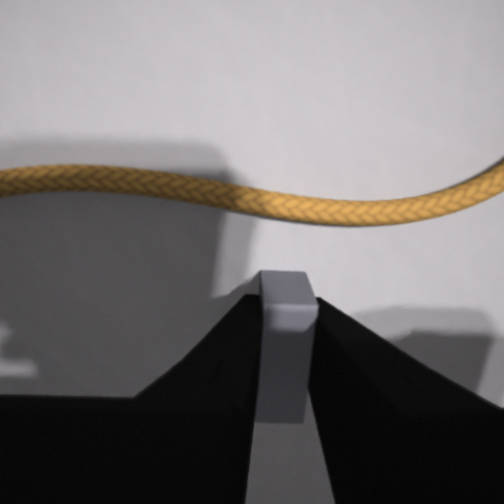

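Emit:
execute_actions:
  actions:
    - {"rows":[[-0.443,1.572,1.113,-0.708,0.692,-1.385,-0.67],[-0.42,1.565,1.14,-0.76,0.7,-1.385,-0.67],[-0.39,1.56,1.16,-0.81,0.71,-1.385,-0.67],[-0.36,1.565,1.17,-0.85,0.72,-1.385,-0.67],[-0.32,1.58,1.155,-0.86,0.73,-1.385,-0.67],[-0.28,1.6,1.13,-0.855,0.74,-1.385,-0.67],[-0.24,1.62,1.105,-0.85,0.75,-1.385,-0.67],[-0.2,1.64,1.08,-0.84,0.76,-1.385,-0.67],[-0.16,1.66,1.055,-0.83,0.77,-1.385,-0.67],[-0.12,1.68,1.03,-0.825,0.775,-1.385,-0.67],[-0.08,1.7,1.01,-0.82,0.78,-1.385,-0.67],[-0.04,1.72,0.985,-0.81,0.783,-1.385,-0.67],[-0.01,1.733,0.97,-0.8,0.785,-1.385,-0.67],[0.013,1.741,0.96,-0.8,0.785,-1.385,-0.67]],"steps":15}
  pictures: false

Emit:
execute_actions:
  actions:
    - {"rows":[[0.0,1.747,0.95,-0.77,0.785,-1.385,-0.67],[-0.015,1.754,0.938,-0.74,0.785,-1.385,-0.67],[-0.03,1.761,0.927,-0.705,0.784,-1.385,-0.67],[-0.045,1.768,0.915,-0.67,0.783,-1.385,-0.67],[-0.06,1.775,0.904,-0.64,0.783,-1.385,-0.67],[-0.072,1.781,0.894,-0.612,0.782,-1.385,-0.67],[-0.081,1.785,0.887,-0.592,0.782,-1.385,-0.67],[-0.088,1.788,0.882,-0.577,0.7815,-1.385,-0.67]],"steps":15}
  pictures: false

Emit:
execute_actions:
  actions:
    - {"rows":[[-0.088,1.788,0.882,-0.577,0.7815,-1.385,-0.67],[-0.088,1.788,0.882,-0.577,0.7815,-1.385,-0.67],[-0.088,1.788,0.882,-0.577,0.7815,-1.385,-0.3]],"steps":9}
  pictures: false

Emit:
execute_actions:
  actions:
    - {"rows":[[-0.06,1.775,0.904,-0.64,0.783,-1.385,-0.3],[-0.03,1.761,0.927,-0.705,0.784,-1.385,-0.3],[0.0,1.747,0.95,-0.77,0.785,-1.35,-0.3],[0.03,1.74,0.99,-0.83,0.785,-1.3,-0.3],[0.05,1.74,1.04,-0.87,0.785,-1.24,1],[0.07,1.75,1.09,-0.9,0.785,-1.18,1],[0.09,1.76,1.15,-0.9,0.785,-1.12,1],[0.1,1.77,1.21,-0.9,0.785,-1.06,1],[0.1,1.78,1.27,-0.9,0.785,-1.0,1],[0.1,1.8,1.33,-0.9,0.785,-0.94,1],[0.15,1.9,1.75,-0.85,0.785,-0.25,1]],"steps":15}
  pictures: false

Emit:
execute_actions:
  actions:
    - {"steps":25}

Scene clock: 112.73 s of 4397.00 s.
end_effector_position=(+0.2868, -0.1239, +0.0809) grip_measured=-0.600 end_effector_quat_wxyz=(+0.559, -0.447, +0.540, +0.443) end_effector_velocity=(-0.072, +0.312, +0.005) end_effector_angular_velocity=(+0.001, +0.077, +1.170)
Joint positions: [-0.026  1.721  0.989 -0.811  0.771 -1.382  0.01 ]
Joint velocities: [ 0.779  0.408 -0.471 -0.007 -0.007  0.007  0.   ]
Heat: hottest waist 26 °C (+0.0 °C/min).
Steps of this call (steps 1 to 15: the robot went on to your last target; steps 16 to 90: nothing new was sent; then 14.43 s passed at rest; steps 91 to 105: all 15 steps of this action). Readings (joint positions):
91: [-0.458 1.572 1.099 -0.668 0.687 -1.382]
92: [-0.454 1.572 1.106 -0.693 0.689 -1.382]
94: [-0.425 1.572 1.126 -0.768 0.703 -1.382]
98: [-0.295 1.586 1.130 -0.828 0.741 -1.382]
105: the state above

Scene clock: 113.23 s of 4397.00 s.
end_effector_position=(+0.2862, -0.1120, +0.0433) grip_measured=-0.600 end_effector_quat_wxyz=(+0.579, -0.426, +0.560, +0.412) end_effector_velocity=(+0.008, +0.001, -0.001) end_effector_angular_velocity=(+0.018, -0.033, -0.019)
Joint positions: [-0.085  1.782  0.889 -0.581  0.781 -1.383  0.01 ]
Joint velocities: [-0.007 -0.002 -0.002  0.051 -0.022 -0.022  0.   ]
Heat: hottest waist 26 °C (+0.0 °C/min).
Steps of this call (steps 1 to 15: all 15 steps of this action). Readings (joint positions):
1: [-0.006 1.733 0.974 -0.803 0.771 -1.382]
2: [0.001 1.740 0.962 -0.786 0.772 -1.383]
4: [-0.010 1.748 0.945 -0.734 0.778 -1.383]
8: [-0.064 1.769 0.911 -0.627 0.781 -1.383]
15: the state above

Scene clock: 113.53 s of 4397.00 s.
end_effector_position=(+0.2867, -0.1121, +0.0433) grip_measured=-0.328 end_effector_quat_wxyz=(+0.579, -0.426, +0.560, +0.411) end_effector_velocity=(-0.000, +0.002, +0.000) end_effector_angular_velocity=(+0.022, +0.001, +0.008)
Joint positions: [-0.085  1.782  0.889 -0.578  0.781 -1.383  0.023]
Joint velocities: [-0.002 -0.002  0.002 -0.007 -0.022 -0.007  0.015]
Heat: hottest waist 26 °C (+0.0 °C/min).
Steps of this call (steps 1 to 9: all 9 steps of this action). Readings (joint positions):
1: [-0.085 1.782 0.889 -0.580 0.781 -1.383]
2: [-0.085 1.782 0.889 -0.580 0.781 -1.383]
4: [-0.085 1.782 0.889 -0.580 0.781 -1.383]
8: [-0.085 1.782 0.889 -0.578 0.781 -1.383]
9: the state above

Scene clock: 114.03 s of 4397.00 s.
end_effector_position=(+0.4198, -0.1360, +0.1921) grip_measured=+0.901 end_effector_quat_wxyz=(+0.787, -0.244, +0.539, +0.173) end_effector_velocity=(+0.357, -0.132, +0.356) end_effector_angular_velocity=(+0.997, -1.009, -2.572)
Joint positions: [ 0.145  1.88   1.503 -0.854  0.783 -0.732  0.083]
Joint velocities: [ 0.212  0.432  1.683 -0.007 -0.066  2.015  0.096]
Heat: hottest waist 26 °C (+0.0 °C/min).
Steps of this call (steps 1 to 15: all 15 steps of this action). Readings (joint positions):
1: [-0.083 1.782 0.891 -0.589 0.781 -1.383]
2: [-0.076 1.780 0.898 -0.622 0.781 -1.383]
4: [-0.038 1.771 0.923 -0.719 0.782 -1.359]
8: [0.059 1.764 1.069 -0.861 0.782 -1.184]
15: the state above

Scene clock: 114.87 s of 4397.00 s.
end_effector_position=(+0.4610, -0.1819, +0.2543) grip_measured=+1.000 end_effector_quat_wxyz=(+0.869, +0.007, +0.494, -0.019) end_effector_velocity=(-0.002, -0.000, +0.000) end_effector_angular_velocity=(-0.011, +0.006, +0.009)
Joint positions: [ 0.155  1.895  1.752 -0.85   0.786 -0.253  0.088]
Joint velocities: [ 0.002 -0.002 -0.002 -0.007  0.007 -0.007  0.   ]
Heat: hottest waist 26 °C (+0.0 °C/min).
Steps of this call (steps 1 to 25: the robot went on to your last target). Readings (joint positions):
1: [0.150 1.891 1.559 -0.854 0.782 -0.664]
2: [0.153 1.898 1.613 -0.852 0.782 -0.595]
4: [0.155 1.899 1.694 -0.845 0.783 -0.456]
8: [0.155 1.881 1.751 -0.844 0.786 -0.294]
25: the state above

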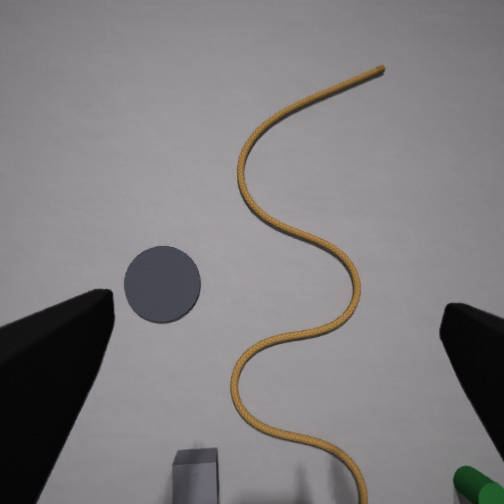

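Emit:
execute_actions:
  actions:
    - {"rows":[[0.125,1.935,1.76,-0.79,0.76,-0.29,-0.2],[0.095,1.975,1.767,-0.73,0.73,-0.33,-0.2],[0.065,2.015,1.774,-0.67,0.705,-0.365,-0.2],[0.035,2.055,1.78,-0.61,0.68,-0.4,-0.2],[0.005,2.095,1.787,-0.555,0.65,-0.44,-0.2],[-0.025,2.135,1.794,-0.5,0.625,-0.48,-0.2],[-0.055,2.175,1.8,-0.44,0.6,-0.515,-0.2],[-0.082,2.21,1.806,-0.385,0.573,-0.55,-0.2],[-0.106,2.243,1.812,-0.34,0.55,-0.58,-0.2],[-0.126,2.27,1.816,-0.3,0.533,-0.605,-0.2],[-0.142,2.292,1.82,-0.27,0.518,-0.625,-0.2],[-0.154,2.308,1.823,-0.245,0.508,-0.64,-0.2],[-0.162,2.318,1.825,-0.23,0.5,-0.65,-0.2],[-0.169,2.328,1.826,-0.216,0.4944,-0.657,-0.2]],"steps":15}
  pictures: false

Emit:
execute_actions:
  actions:
    - {"steps":20}

Scene clock: 128.40 s of 4397.00 s.
end_effector_position=(+0.5699, -0.1771, +0.0711) grip_measured=-0.191 end_effector_quat_wxyz=(+0.885, -0.002, +0.466, +0.011) end_effector_velocity=(+0.009, -0.025, -0.320) end_effector_angular_velocity=(-0.050, +0.201, +0.037)
Joint positions: [-0.157  2.303  1.807 -0.262  0.516 -0.629  0.03 ]
Joint velocities: [-0.457  0.471 -0.002  0.476 -0.198 -0.33  -0.005]
Heat: hottest waist 28 °C (+1.0 °C/min).
Steps of this call (steps 1 to 15: the robot went on to your last target; steps 16 to 90: nothing new was sent; then 10.03 s passed at rest; steps 91 to 105: all 15 steps of this action). Readings (joint positions):
91: [0.153 1.899 1.752 -0.841 0.782 -0.259]
92: [0.147 1.909 1.754 -0.810 0.768 -0.278]
94: [0.116 1.953 1.771 -0.715 0.729 -0.331]
98: [0.013 2.085 1.793 -0.532 0.644 -0.451]
105: the state above

Scene clock: 129.07 s of 4397.00 s.
end_effector_position=(+0.5794, -0.1784, +0.0683) grip_measured=-0.197 end_effector_quat_wxyz=(+0.893, -0.004, +0.451, +0.008) end_effector_velocity=(-0.002, -0.001, -0.002) end_effector_angular_velocity=(-0.017, +0.011, +0.018)
Joint positions: [-0.165  2.327  1.823 -0.216  0.496 -0.654  0.029]
Joint velocities: [-0.002 -0.002 -0.002 -0.007  0.007 -0.022 -0.   ]
Heat: hottest waist 28 °C (+1.0 °C/min).
Steps of this call (steps 1 to 20: the robot went on to your last target). Readings (joint positions):
1: [-0.170 2.316 1.807 -0.249 0.511 -0.637]
2: [-0.178 2.323 1.807 -0.241 0.507 -0.643]
4: [-0.182 2.327 1.807 -0.229 0.502 -0.649]
8: [-0.170 2.327 1.822 -0.216 0.498 -0.653]
20: the state above

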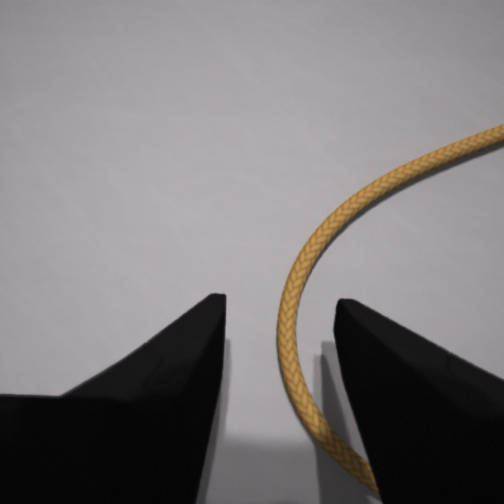

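Emit:
execute_actions:
  actions:
    - {"rows":[[-0.175,2.335,1.826,-0.216,0.494,-0.66,-0.25],[-0.181,2.341,1.826,-0.216,0.494,-0.665,-0.25],[-0.187,2.347,1.826,-0.216,0.494,-0.67,-0.25],[-0.193,2.353,1.826,-0.216,0.494,-0.675,-0.25],[-0.198,2.358,1.826,-0.216,0.494,-0.68,-0.25],[-0.202,2.362,1.826,-0.216,0.494,-0.68,-0.25]],"steps":15}

Scene clock: 133.77 s of 4397.00 s.
end_effector_position=(+0.5743, -0.1830, +0.0465) grip_measured=-0.247 end_effector_quat_wxyz=(+0.884, -0.010, +0.467, +0.011) end_effector_velocity=(-0.003, +0.002, -0.002) end_effector_angular_velocity=(-0.004, +0.012, +0.035)
Joint positions: [-0.198  2.348  1.824 -0.215  0.494 -0.676  0.027]
Joint velocities: [-0.002 -0.002 -0.002 -0.022 -0.007 -0.022 -0.   ]
Heat: hottest waist 29 °C (+2.0 °C/min).
Steps of this call (steps 1 to 15: the robot went on to your last target; steps 16 to 90: nothing new was sent; then 1.20 s passed at rest; steps 91 to 105: all 15 steps of this action). Readings (joint positions):
91: [-0.165 2.327 1.823 -0.216 0.496 -0.654]
92: [-0.165 2.327 1.823 -0.216 0.496 -0.656]
94: [-0.170 2.329 1.823 -0.216 0.495 -0.663]
98: [-0.190 2.340 1.823 -0.216 0.495 -0.674]
105: the state above

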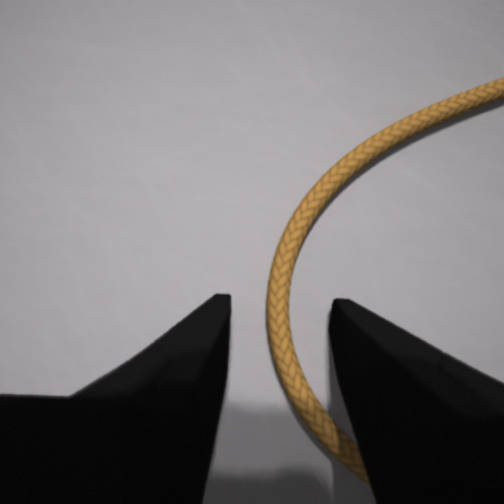

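Emit:
execute_actions:
  actions:
    - {"rows":[[-0.206,2.366,1.826,-0.216,0.494,-0.66,-0.3],[-0.206,2.366,1.826,-0.216,0.494,-0.66,-0.35],[-0.206,2.366,1.826,-0.216,0.494,-0.66,-0.4],[-0.206,2.366,1.826,-0.216,0.494,-0.66,-0.45],[-0.206,2.366,1.826,-0.216,0.494,-0.66,-0.55],[-0.206,2.366,1.826,-0.216,0.494,-0.66,-0.82]],"steps":15}

Scene clock: 138.13 s of 4397.00 s.
end_effector_position=(+0.5741, -0.1827, +0.0452) grip_measured=-0.745 end_effector_quat_wxyz=(+0.884, -0.004, +0.468, +0.008) end_effector_velocity=(-0.002, +0.002, -0.002) end_effector_angular_velocity=(+0.003, +0.006, +0.016)
Joint positions: [-0.199  2.35   1.824 -0.215  0.494 -0.664  0.002]
Joint velocities: [-0.002 -0.002 -0.007 -0.007 -0.007 -0.007 -0.   ]
Heat: hottest waist 31 °C (+4.1 °C/min).
Steps of this call (steps 1 to 15: the robot went on to your last target; steps 16 to 90: nothing new was sent; then 0.87 s passed at rest; steps 91 to 105: all 15 steps of this action). Readings (joint positions):
91: [-0.198 2.350 1.824 -0.215 0.494 -0.676]
92: [-0.198 2.350 1.824 -0.215 0.494 -0.673]
94: [-0.198 2.350 1.824 -0.215 0.494 -0.668]
98: [-0.199 2.350 1.824 -0.215 0.494 -0.664]
105: the state above

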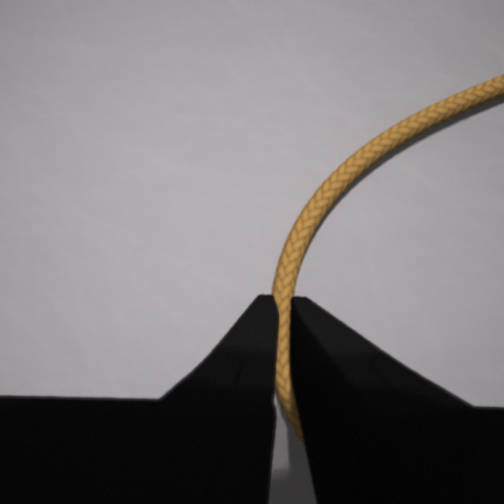

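Emit:
execute_actions:
  actions:
    - {"rows":[[-0.185,2.335,1.82,-0.235,0.505,-0.66,-0.85],[-0.165,2.315,1.81,-0.27,0.52,-0.66,-0.85],[-0.14,2.29,1.795,-0.31,0.54,-0.66,-0.85],[-0.115,2.26,1.78,-0.35,0.56,-0.66,-0.85],[-0.09,2.23,1.765,-0.39,0.585,-0.66,-0.85],[-0.065,2.2,1.75,-0.43,0.61,-0.66,-0.85],[-0.04,2.17,1.735,-0.47,0.63,-0.66,-0.85],[-0.015,2.14,1.72,-0.51,0.65,-0.66,-0.85],[0.01,2.11,1.7,-0.55,0.675,-0.66,-0.85],[0.035,2.08,1.685,-0.59,0.7,-0.66,-0.85],[0.06,2.055,1.67,-0.63,0.72,-0.66,-0.85],[0.085,2.035,1.655,-0.67,0.74,-0.66,-0.85],[0.11,2.02,1.64,-0.7,0.76,-0.66,-0.85],[0.135,2.015,1.63,-0.72,0.775,-0.66,-0.85],[0.16,2.02,1.62,-0.74,0.79,-0.66,-0.85]],"steps":15}
  pictures: false

Emit:
execute_actions:
  actions:
    - {"rows":[[0.18,2.04,1.62,-0.745,0.79,-0.69,-0.85],[0.2,2.07,1.625,-0.75,0.79,-0.72,-0.85],[0.22,2.1,1.63,-0.755,0.79,-0.75,-0.85],[0.24,2.13,1.635,-0.76,0.79,-0.78,-0.85],[0.255,2.16,1.64,-0.765,0.79,-0.81,-0.85],[0.27,2.19,1.645,-0.77,0.79,-0.84,-0.85],[0.285,2.22,1.65,-0.775,0.79,-0.87,-0.85],[0.3,2.25,1.655,-0.78,0.79,-0.9,-0.85],[0.31,2.28,1.66,-0.785,0.79,-0.93,-0.85],[0.32,2.31,1.67,-0.79,0.79,-0.96,-0.85],[0.33,2.34,1.68,-0.8,0.79,-0.99,-0.85],[0.335,2.37,1.695,-0.815,0.785,-1.02,-0.85],[0.34,2.4,1.71,-0.83,0.78,-1.05,-0.85],[0.34,2.43,1.725,-0.845,0.778,-1.08,-0.85],[0.34,2.46,1.74,-0.86,0.775,-1.11,-0.85]],"steps":15}
  pictures: false

Emit:
execute_actions:
  actions:
    - {"rows":[[0.335,2.49,1.755,-0.877,0.77,-1.14,-0.85],[0.33,2.52,1.77,-0.894,0.767,-1.17,-0.85],[0.325,2.55,1.785,-0.91,0.763,-1.2,-0.85],[0.32,2.58,1.8,-0.928,0.76,-1.23,-0.85],[0.315,2.61,1.817,-0.945,0.756,-1.26,-0.85],[0.31,2.64,1.833,-0.962,0.752,-1.28,-0.85],[0.305,2.665,1.846,-0.977,0.75,-1.3,-0.85],[0.3,2.69,1.858,-0.99,0.747,-1.32,-0.85],[0.296,2.707,1.867,-1.0,0.745,-1.33,-0.85],[0.2936,2.719,1.873,-1.007,0.7435,-1.34,-0.85]],"steps":15}
  pictures: false

Emit:
execute_actions:
  actions:
    - {"rows":[[0.2936,2.719,1.873,-1.007,0.7435,-1.34,-0.85],[0.2936,2.719,1.873,-1.007,0.7435,-1.34,-0.85],[0.2936,2.719,1.873,-1.007,0.7435,-1.34,-0.85],[0.2936,2.719,1.873,-1.007,0.7435,-1.34,-0.85],[0.2936,2.719,1.873,-1.007,0.7435,-1.34,-0.3]],"steps":12}
  pictures: false

Emit:
execute_actions:
  actions:
    - {"rows":[[0.32,2.68,1.86,-1.02,0.75,-1.3,-0.3],[0.35,2.63,1.84,-1.03,0.76,-1.25,-0.3],[0.38,2.58,1.82,-1.03,0.77,-1.2,1],[0.41,2.53,1.8,-1.03,0.78,-1.14,1],[0.44,2.48,1.78,-1.03,0.79,-1.08,1],[0.47,2.43,1.76,-1.03,0.8,-1.02,1],[0.55,2.1,1.65,-1.1,0.8,0.4,1]],"steps":15}
  pictures: false

Emit:
execute_actions:
  actions:
    - {"steps":30}

Scene clock: 159.23 s of 4397.00 s.
end_effector_position=(+0.4868, -0.1356, +0.1923) grip_measured=-0.745 end_effector_quat_wxyz=(+0.841, -0.162, +0.506, +0.100) end_effector_velocity=(-0.185, +0.112, +0.242) end_effector_angular_velocity=(-0.541, +0.047, +0.650)
Joint positions: [ 0.113  2.03   1.667 -0.674  0.749 -0.663  0.002]
Joint velocities: [ 0.696 -0.466 -0.3   -0.725  0.535 -0.007 -0.   ]
Heat: hottest waist 34 °C (+7.1 °C/min).
Steps of this call (steps 1 to 15: the robot went on to your last target; steps 16 to 90: nothing new was sent; then 17.60 s passed at rest; steps 91 to 105: all 15 steps of this action). Readings (joint positions):
91: [-0.198 2.350 1.824 -0.217 0.495 -0.663]
92: [-0.195 2.346 1.824 -0.229 0.501 -0.663]
94: [-0.178 2.325 1.811 -0.282 0.527 -0.663]
98: [-0.088 2.231 1.757 -0.425 0.602 -0.663]
105: the state above

Scene clock: 159.73 s of 4397.00 s.
end_effector_position=(+0.4561, +0.0434, +0.1505) grip_measured=-0.745 end_effector_quat_wxyz=(+0.658, -0.462, +0.470, +0.364) end_effector_velocity=(-0.039, +0.231, -0.162) end_effector_angular_velocity=(-0.475, +0.427, +1.480)
Joint positions: [ 0.341  2.387  1.695 -0.828  0.781 -1.039  0.002]
Joint velocities: [ 0.115  0.857  0.427 -0.374 -0.081 -0.886  0.   ]
Heat: hottest waist 34 °C (+7.0 °C/min).
Steps of this call (steps 1 to 15: all 15 steps of this action). Readings (joint positions):
1: [0.136 2.021 1.659 -0.697 0.764 -0.666]
2: [0.156 2.021 1.655 -0.713 0.774 -0.679]
4: [0.195 2.049 1.655 -0.733 0.783 -0.722]
8: [0.265 2.166 1.655 -0.763 0.786 -0.831]
15: the state above

Scene clock: 160.23 s of 4397.00 s.
end_effector_position=(+0.4252, +0.0971, +0.0570) grip_measured=-0.745 end_effector_quat_wxyz=(-0.453, +0.552, -0.447, -0.539) end_effector_velocity=(+0.002, +0.003, -0.003) end_effector_angular_velocity=(+0.013, +0.026, +0.072)
Joint positions: [ 0.296  2.712  1.852 -1.003  0.745 -1.332  0.002]
Joint velocities: [-0.007  0.032  0.051 -0.037 -0.022 -0.066  0.   ]
Heat: hottest waist 34 °C (+7.1 °C/min).
Steps of this call (steps 1 to 15: all 15 steps of this action). Readings (joint positions):
1: [0.344 2.415 1.710 -0.842 0.778 -1.069]
2: [0.345 2.443 1.726 -0.857 0.775 -1.099]
4: [0.340 2.499 1.759 -0.888 0.770 -1.159]
8: [0.320 2.614 1.821 -0.953 0.757 -1.264]
15: the state above

Scene clock: 160.63 s of 4397.00 s.
end_effector_position=(+0.4295, +0.0964, +0.0598) grip_measured=-0.328 end_effector_quat_wxyz=(-0.457, +0.552, -0.445, -0.537) end_effector_velocity=(-0.003, -0.001, -0.001) end_effector_angular_velocity=(+0.003, +0.013, +0.014)
Joint positions: [ 0.296  2.713  1.868 -1.006  0.745 -1.337  0.023]
Joint velocities: [-0.002 -0.002 -0.007 -0.007 -0.007 -0.007  0.014]
Heat: hottest waist 34 °C (+7.0 °C/min).
Steps of this call (steps 1 to 12: all 12 steps of this action). Readings (joint positions):
1: [0.296 2.713 1.854 -1.004 0.745 -1.334]
2: [0.296 2.713 1.857 -1.004 0.745 -1.335]
4: [0.296 2.713 1.865 -1.004 0.745 -1.335]
8: [0.296 2.713 1.868 -1.006 0.745 -1.337]
12: the state above

Scene clock: 161.13 s of 4397.00 s.
end_effector_position=(+0.3985, +0.0301, +0.2758) grip_measured=+0.973 end_effector_quat_wxyz=(+0.751, -0.380, +0.459, +0.284) end_effector_velocity=(+0.025, -0.331, +0.267) end_effector_angular_velocity=(+1.304, -0.449, -2.595)
Joint positions: [ 0.572  2.134  1.672 -1.093  0.798 -0.588  0.087]
Joint velocities: [-0.085 -1.033  0.007 -0.007  0.168  2.059  0.027]
Heat: hottest waist 34 °C (+7.1 °C/min).
Steps of this call (steps 1 to 15: all 15 steps of this action). Readings (joint positions):
1: [0.297 2.709 1.868 -1.007 0.745 -1.331]
2: [0.302 2.699 1.864 -1.012 0.747 -1.311]
4: [0.329 2.654 1.835 -1.024 0.759 -1.239]
8: [0.442 2.489 1.755 -1.048 0.787 -1.047]
15: the state above

Scene clock: 162.13 s of 4397.00 s.
end_effector_position=(+0.3980, +0.0146, +0.2762) grip_measured=+1.000 end_effector_quat_wxyz=(+0.841, +0.031, +0.540, +0.024) end_effector_velocity=(-0.003, +0.001, -0.001) end_effector_angular_velocity=(-0.010, +0.007, +0.032)
Joint positions: [ 0.551  2.097  1.658 -1.099  0.801  0.396  0.088]
Joint velocities: [ 0.002 -0.002 -0.007 -0.007 -0.007 -0.022  0.   ]
Heat: hottest waist 34 °C (+7.1 °C/min).
Steps of this call (steps 1 to 30: the robot went on to your last target). Readings (joint positions):
1: [0.567 2.105 1.672 -1.093 0.802 -0.519]
2: [0.562 2.087 1.672 -1.095 0.804 -0.450]
4: [0.554 2.077 1.672 -1.096 0.804 -0.311]
8: [0.551 2.095 1.661 -1.099 0.801 -0.036]
30: the state above

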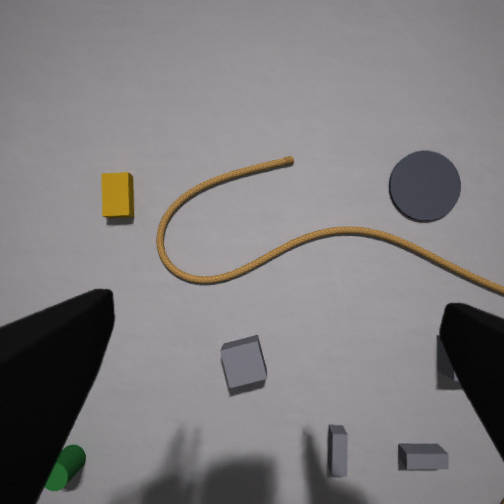

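Emit:
execute_actions:
  actions:
    - {"rows":[[0.52,2.15,1.69,-1.07,0.8,0.46,-0.2],[0.485,2.2,1.72,-1.04,0.8,0.53,-0.2],[0.45,2.25,1.75,-1.01,0.8,0.6,-0.2],[0.415,2.3,1.78,-0.975,0.8,0.67,-0.2],[0.38,2.35,1.805,-0.945,0.8,0.74,-0.2],[0.345,2.4,1.83,-0.915,0.8,0.81,-0.2],[0.31,2.45,1.86,-0.88,0.8,0.88,-0.2],[0.277,2.495,1.885,-0.85,0.8,0.95,-0.2],[0.248,2.535,1.905,-0.825,0.8,1.02,-0.2],[0.224,2.57,1.922,-0.805,0.8,1.09,-0.2],[0.205,2.597,1.936,-0.79,0.8,1.16,-0.2],[0.19,2.617,1.946,-0.778,0.8,1.23,-0.2],[0.18,2.63,1.953,-0.77,0.8,1.3,-0.2],[0.1717,2.641,1.958,-0.763,0.7995,1.34,-0.2]],"steps":15}
  pictures: false

Emit:
execute_actions:
  actions:
    - {"steps":20}

Scene clock: 178.93 s of 4397.00 s.
end_effector_position=(+0.5071, +0.0262, +0.0827) grip_measured=-0.191 end_effector_quat_wxyz=(+0.669, +0.415, +0.526, -0.323) end_effector_velocity=(-0.006, -0.045, -0.414) end_effector_angular_velocity=(+0.437, +0.649, -2.233)
Joint positions: [ 0.192  2.598  1.929 -0.786  0.8    1.177  0.03 ]
Joint velocities: [-0.637  0.637  0.154  0.212 -0.007  2.029 -0.005]
Heat: hottest waist 33 °C (+6.1 °C/min).
Steps of this call (steps 1 to 15: the robot went on to your last target; steps 16 to 140: nothing new was sent; then 11.63 s passed at rest; steps 141 to 155: all 15 steps of this action). Readings (joint positions):
141: [0.550 2.104 1.661 -1.098 0.801 0.411]
142: [0.544 2.119 1.672 -1.087 0.800 0.443]
144: [0.512 2.179 1.723 -1.033 0.800 0.541]
148: [0.395 2.339 1.811 -0.936 0.800 0.750]
155: the state above

Scene clock: 179.60 s of 4397.00 s.
end_effector_position=(+0.5120, +0.0305, +0.0691) grip_measured=-0.197 end_effector_quat_wxyz=(+0.629, +0.471, +0.496, -0.369) end_effector_velocity=(-0.003, +0.000, -0.002) end_effector_angular_velocity=(+0.003, +0.011, +0.016)
Joint positions: [ 0.177  2.638  1.954 -0.763  0.8    1.336  0.029]
Joint velocities: [-0.002 -0.002 -0.007 -0.007 -0.007 -0.007 -0.   ]
Heat: hottest waist 34 °C (+7.0 °C/min).
Steps of this call (steps 1 to 20: the robot went on to your last target). Readings (joint positions):
1: [0.174 2.615 1.932 -0.781 0.800 1.230]
2: [0.162 2.627 1.932 -0.778 0.800 1.265]
4: [0.153 2.638 1.933 -0.772 0.800 1.305]
8: [0.168 2.638 1.948 -0.764 0.800 1.330]
20: the state above

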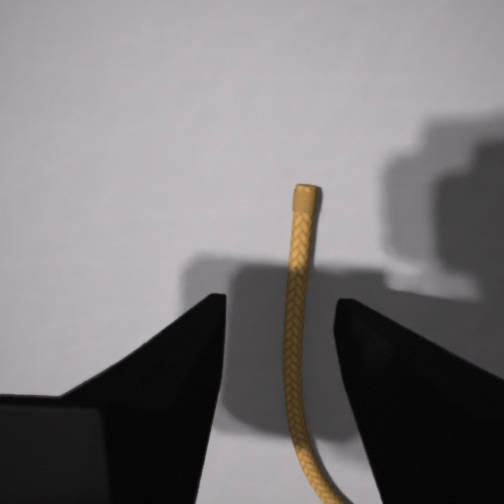

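Emit:
execute_actions:
  actions:
    - {"rows":[[0.168,2.65,1.958,-0.76,0.8,1.36,-0.35],[0.163,2.657,1.958,-0.757,0.8,1.37,-0.35],[0.158,2.664,1.958,-0.754,0.8,1.37,-0.35],[0.153,2.671,1.958,-0.75,0.8,1.37,-0.35],[0.148,2.677,1.958,-0.75,0.8,1.37,-0.35],[0.144,2.682,1.958,-0.75,0.8,1.37,-0.35]],"steps":15}

Scene clock: 184.13 s of 4397.00 s.
end_effector_position=(+0.5099, +0.0303, +0.0496) grip_measured=-0.347 end_effector_quat_wxyz=(+0.614, +0.476, +0.497, -0.387) end_effector_velocity=(-0.006, +0.004, -0.013) end_effector_angular_velocity=(+0.003, +0.031, +0.008)
Joint positions: [ 0.151  2.668  1.956 -0.75   0.801  1.367  0.022]
Joint velocities: [-0.012  0.022 -0.002 -0.007 -0.007  0.007 -0.   ]
Heat: hottest waist 34 °C (+6.1 °C/min).
Steps of this call (steps 1 to 15: the robot went on to your last target; steps 16 to 90: nothing new was sent; then 1.03 s passed at rest; steps 91 to 105: all 15 steps of this action). Readings (joint positions):
91: [0.177 2.638 1.954 -0.763 0.800 1.341]
92: [0.177 2.638 1.954 -0.763 0.800 1.349]
94: [0.173 2.643 1.954 -0.757 0.800 1.359]
98: [0.156 2.660 1.955 -0.752 0.800 1.365]
105: the state above

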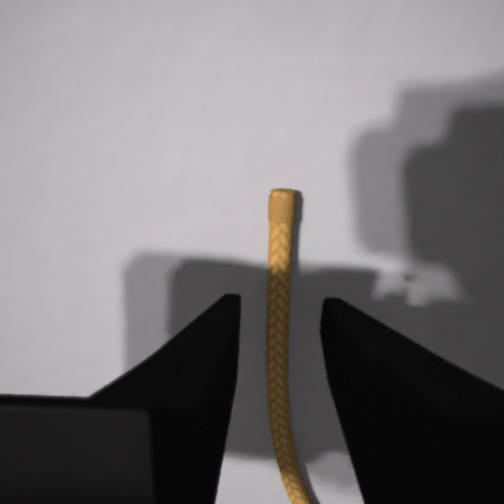

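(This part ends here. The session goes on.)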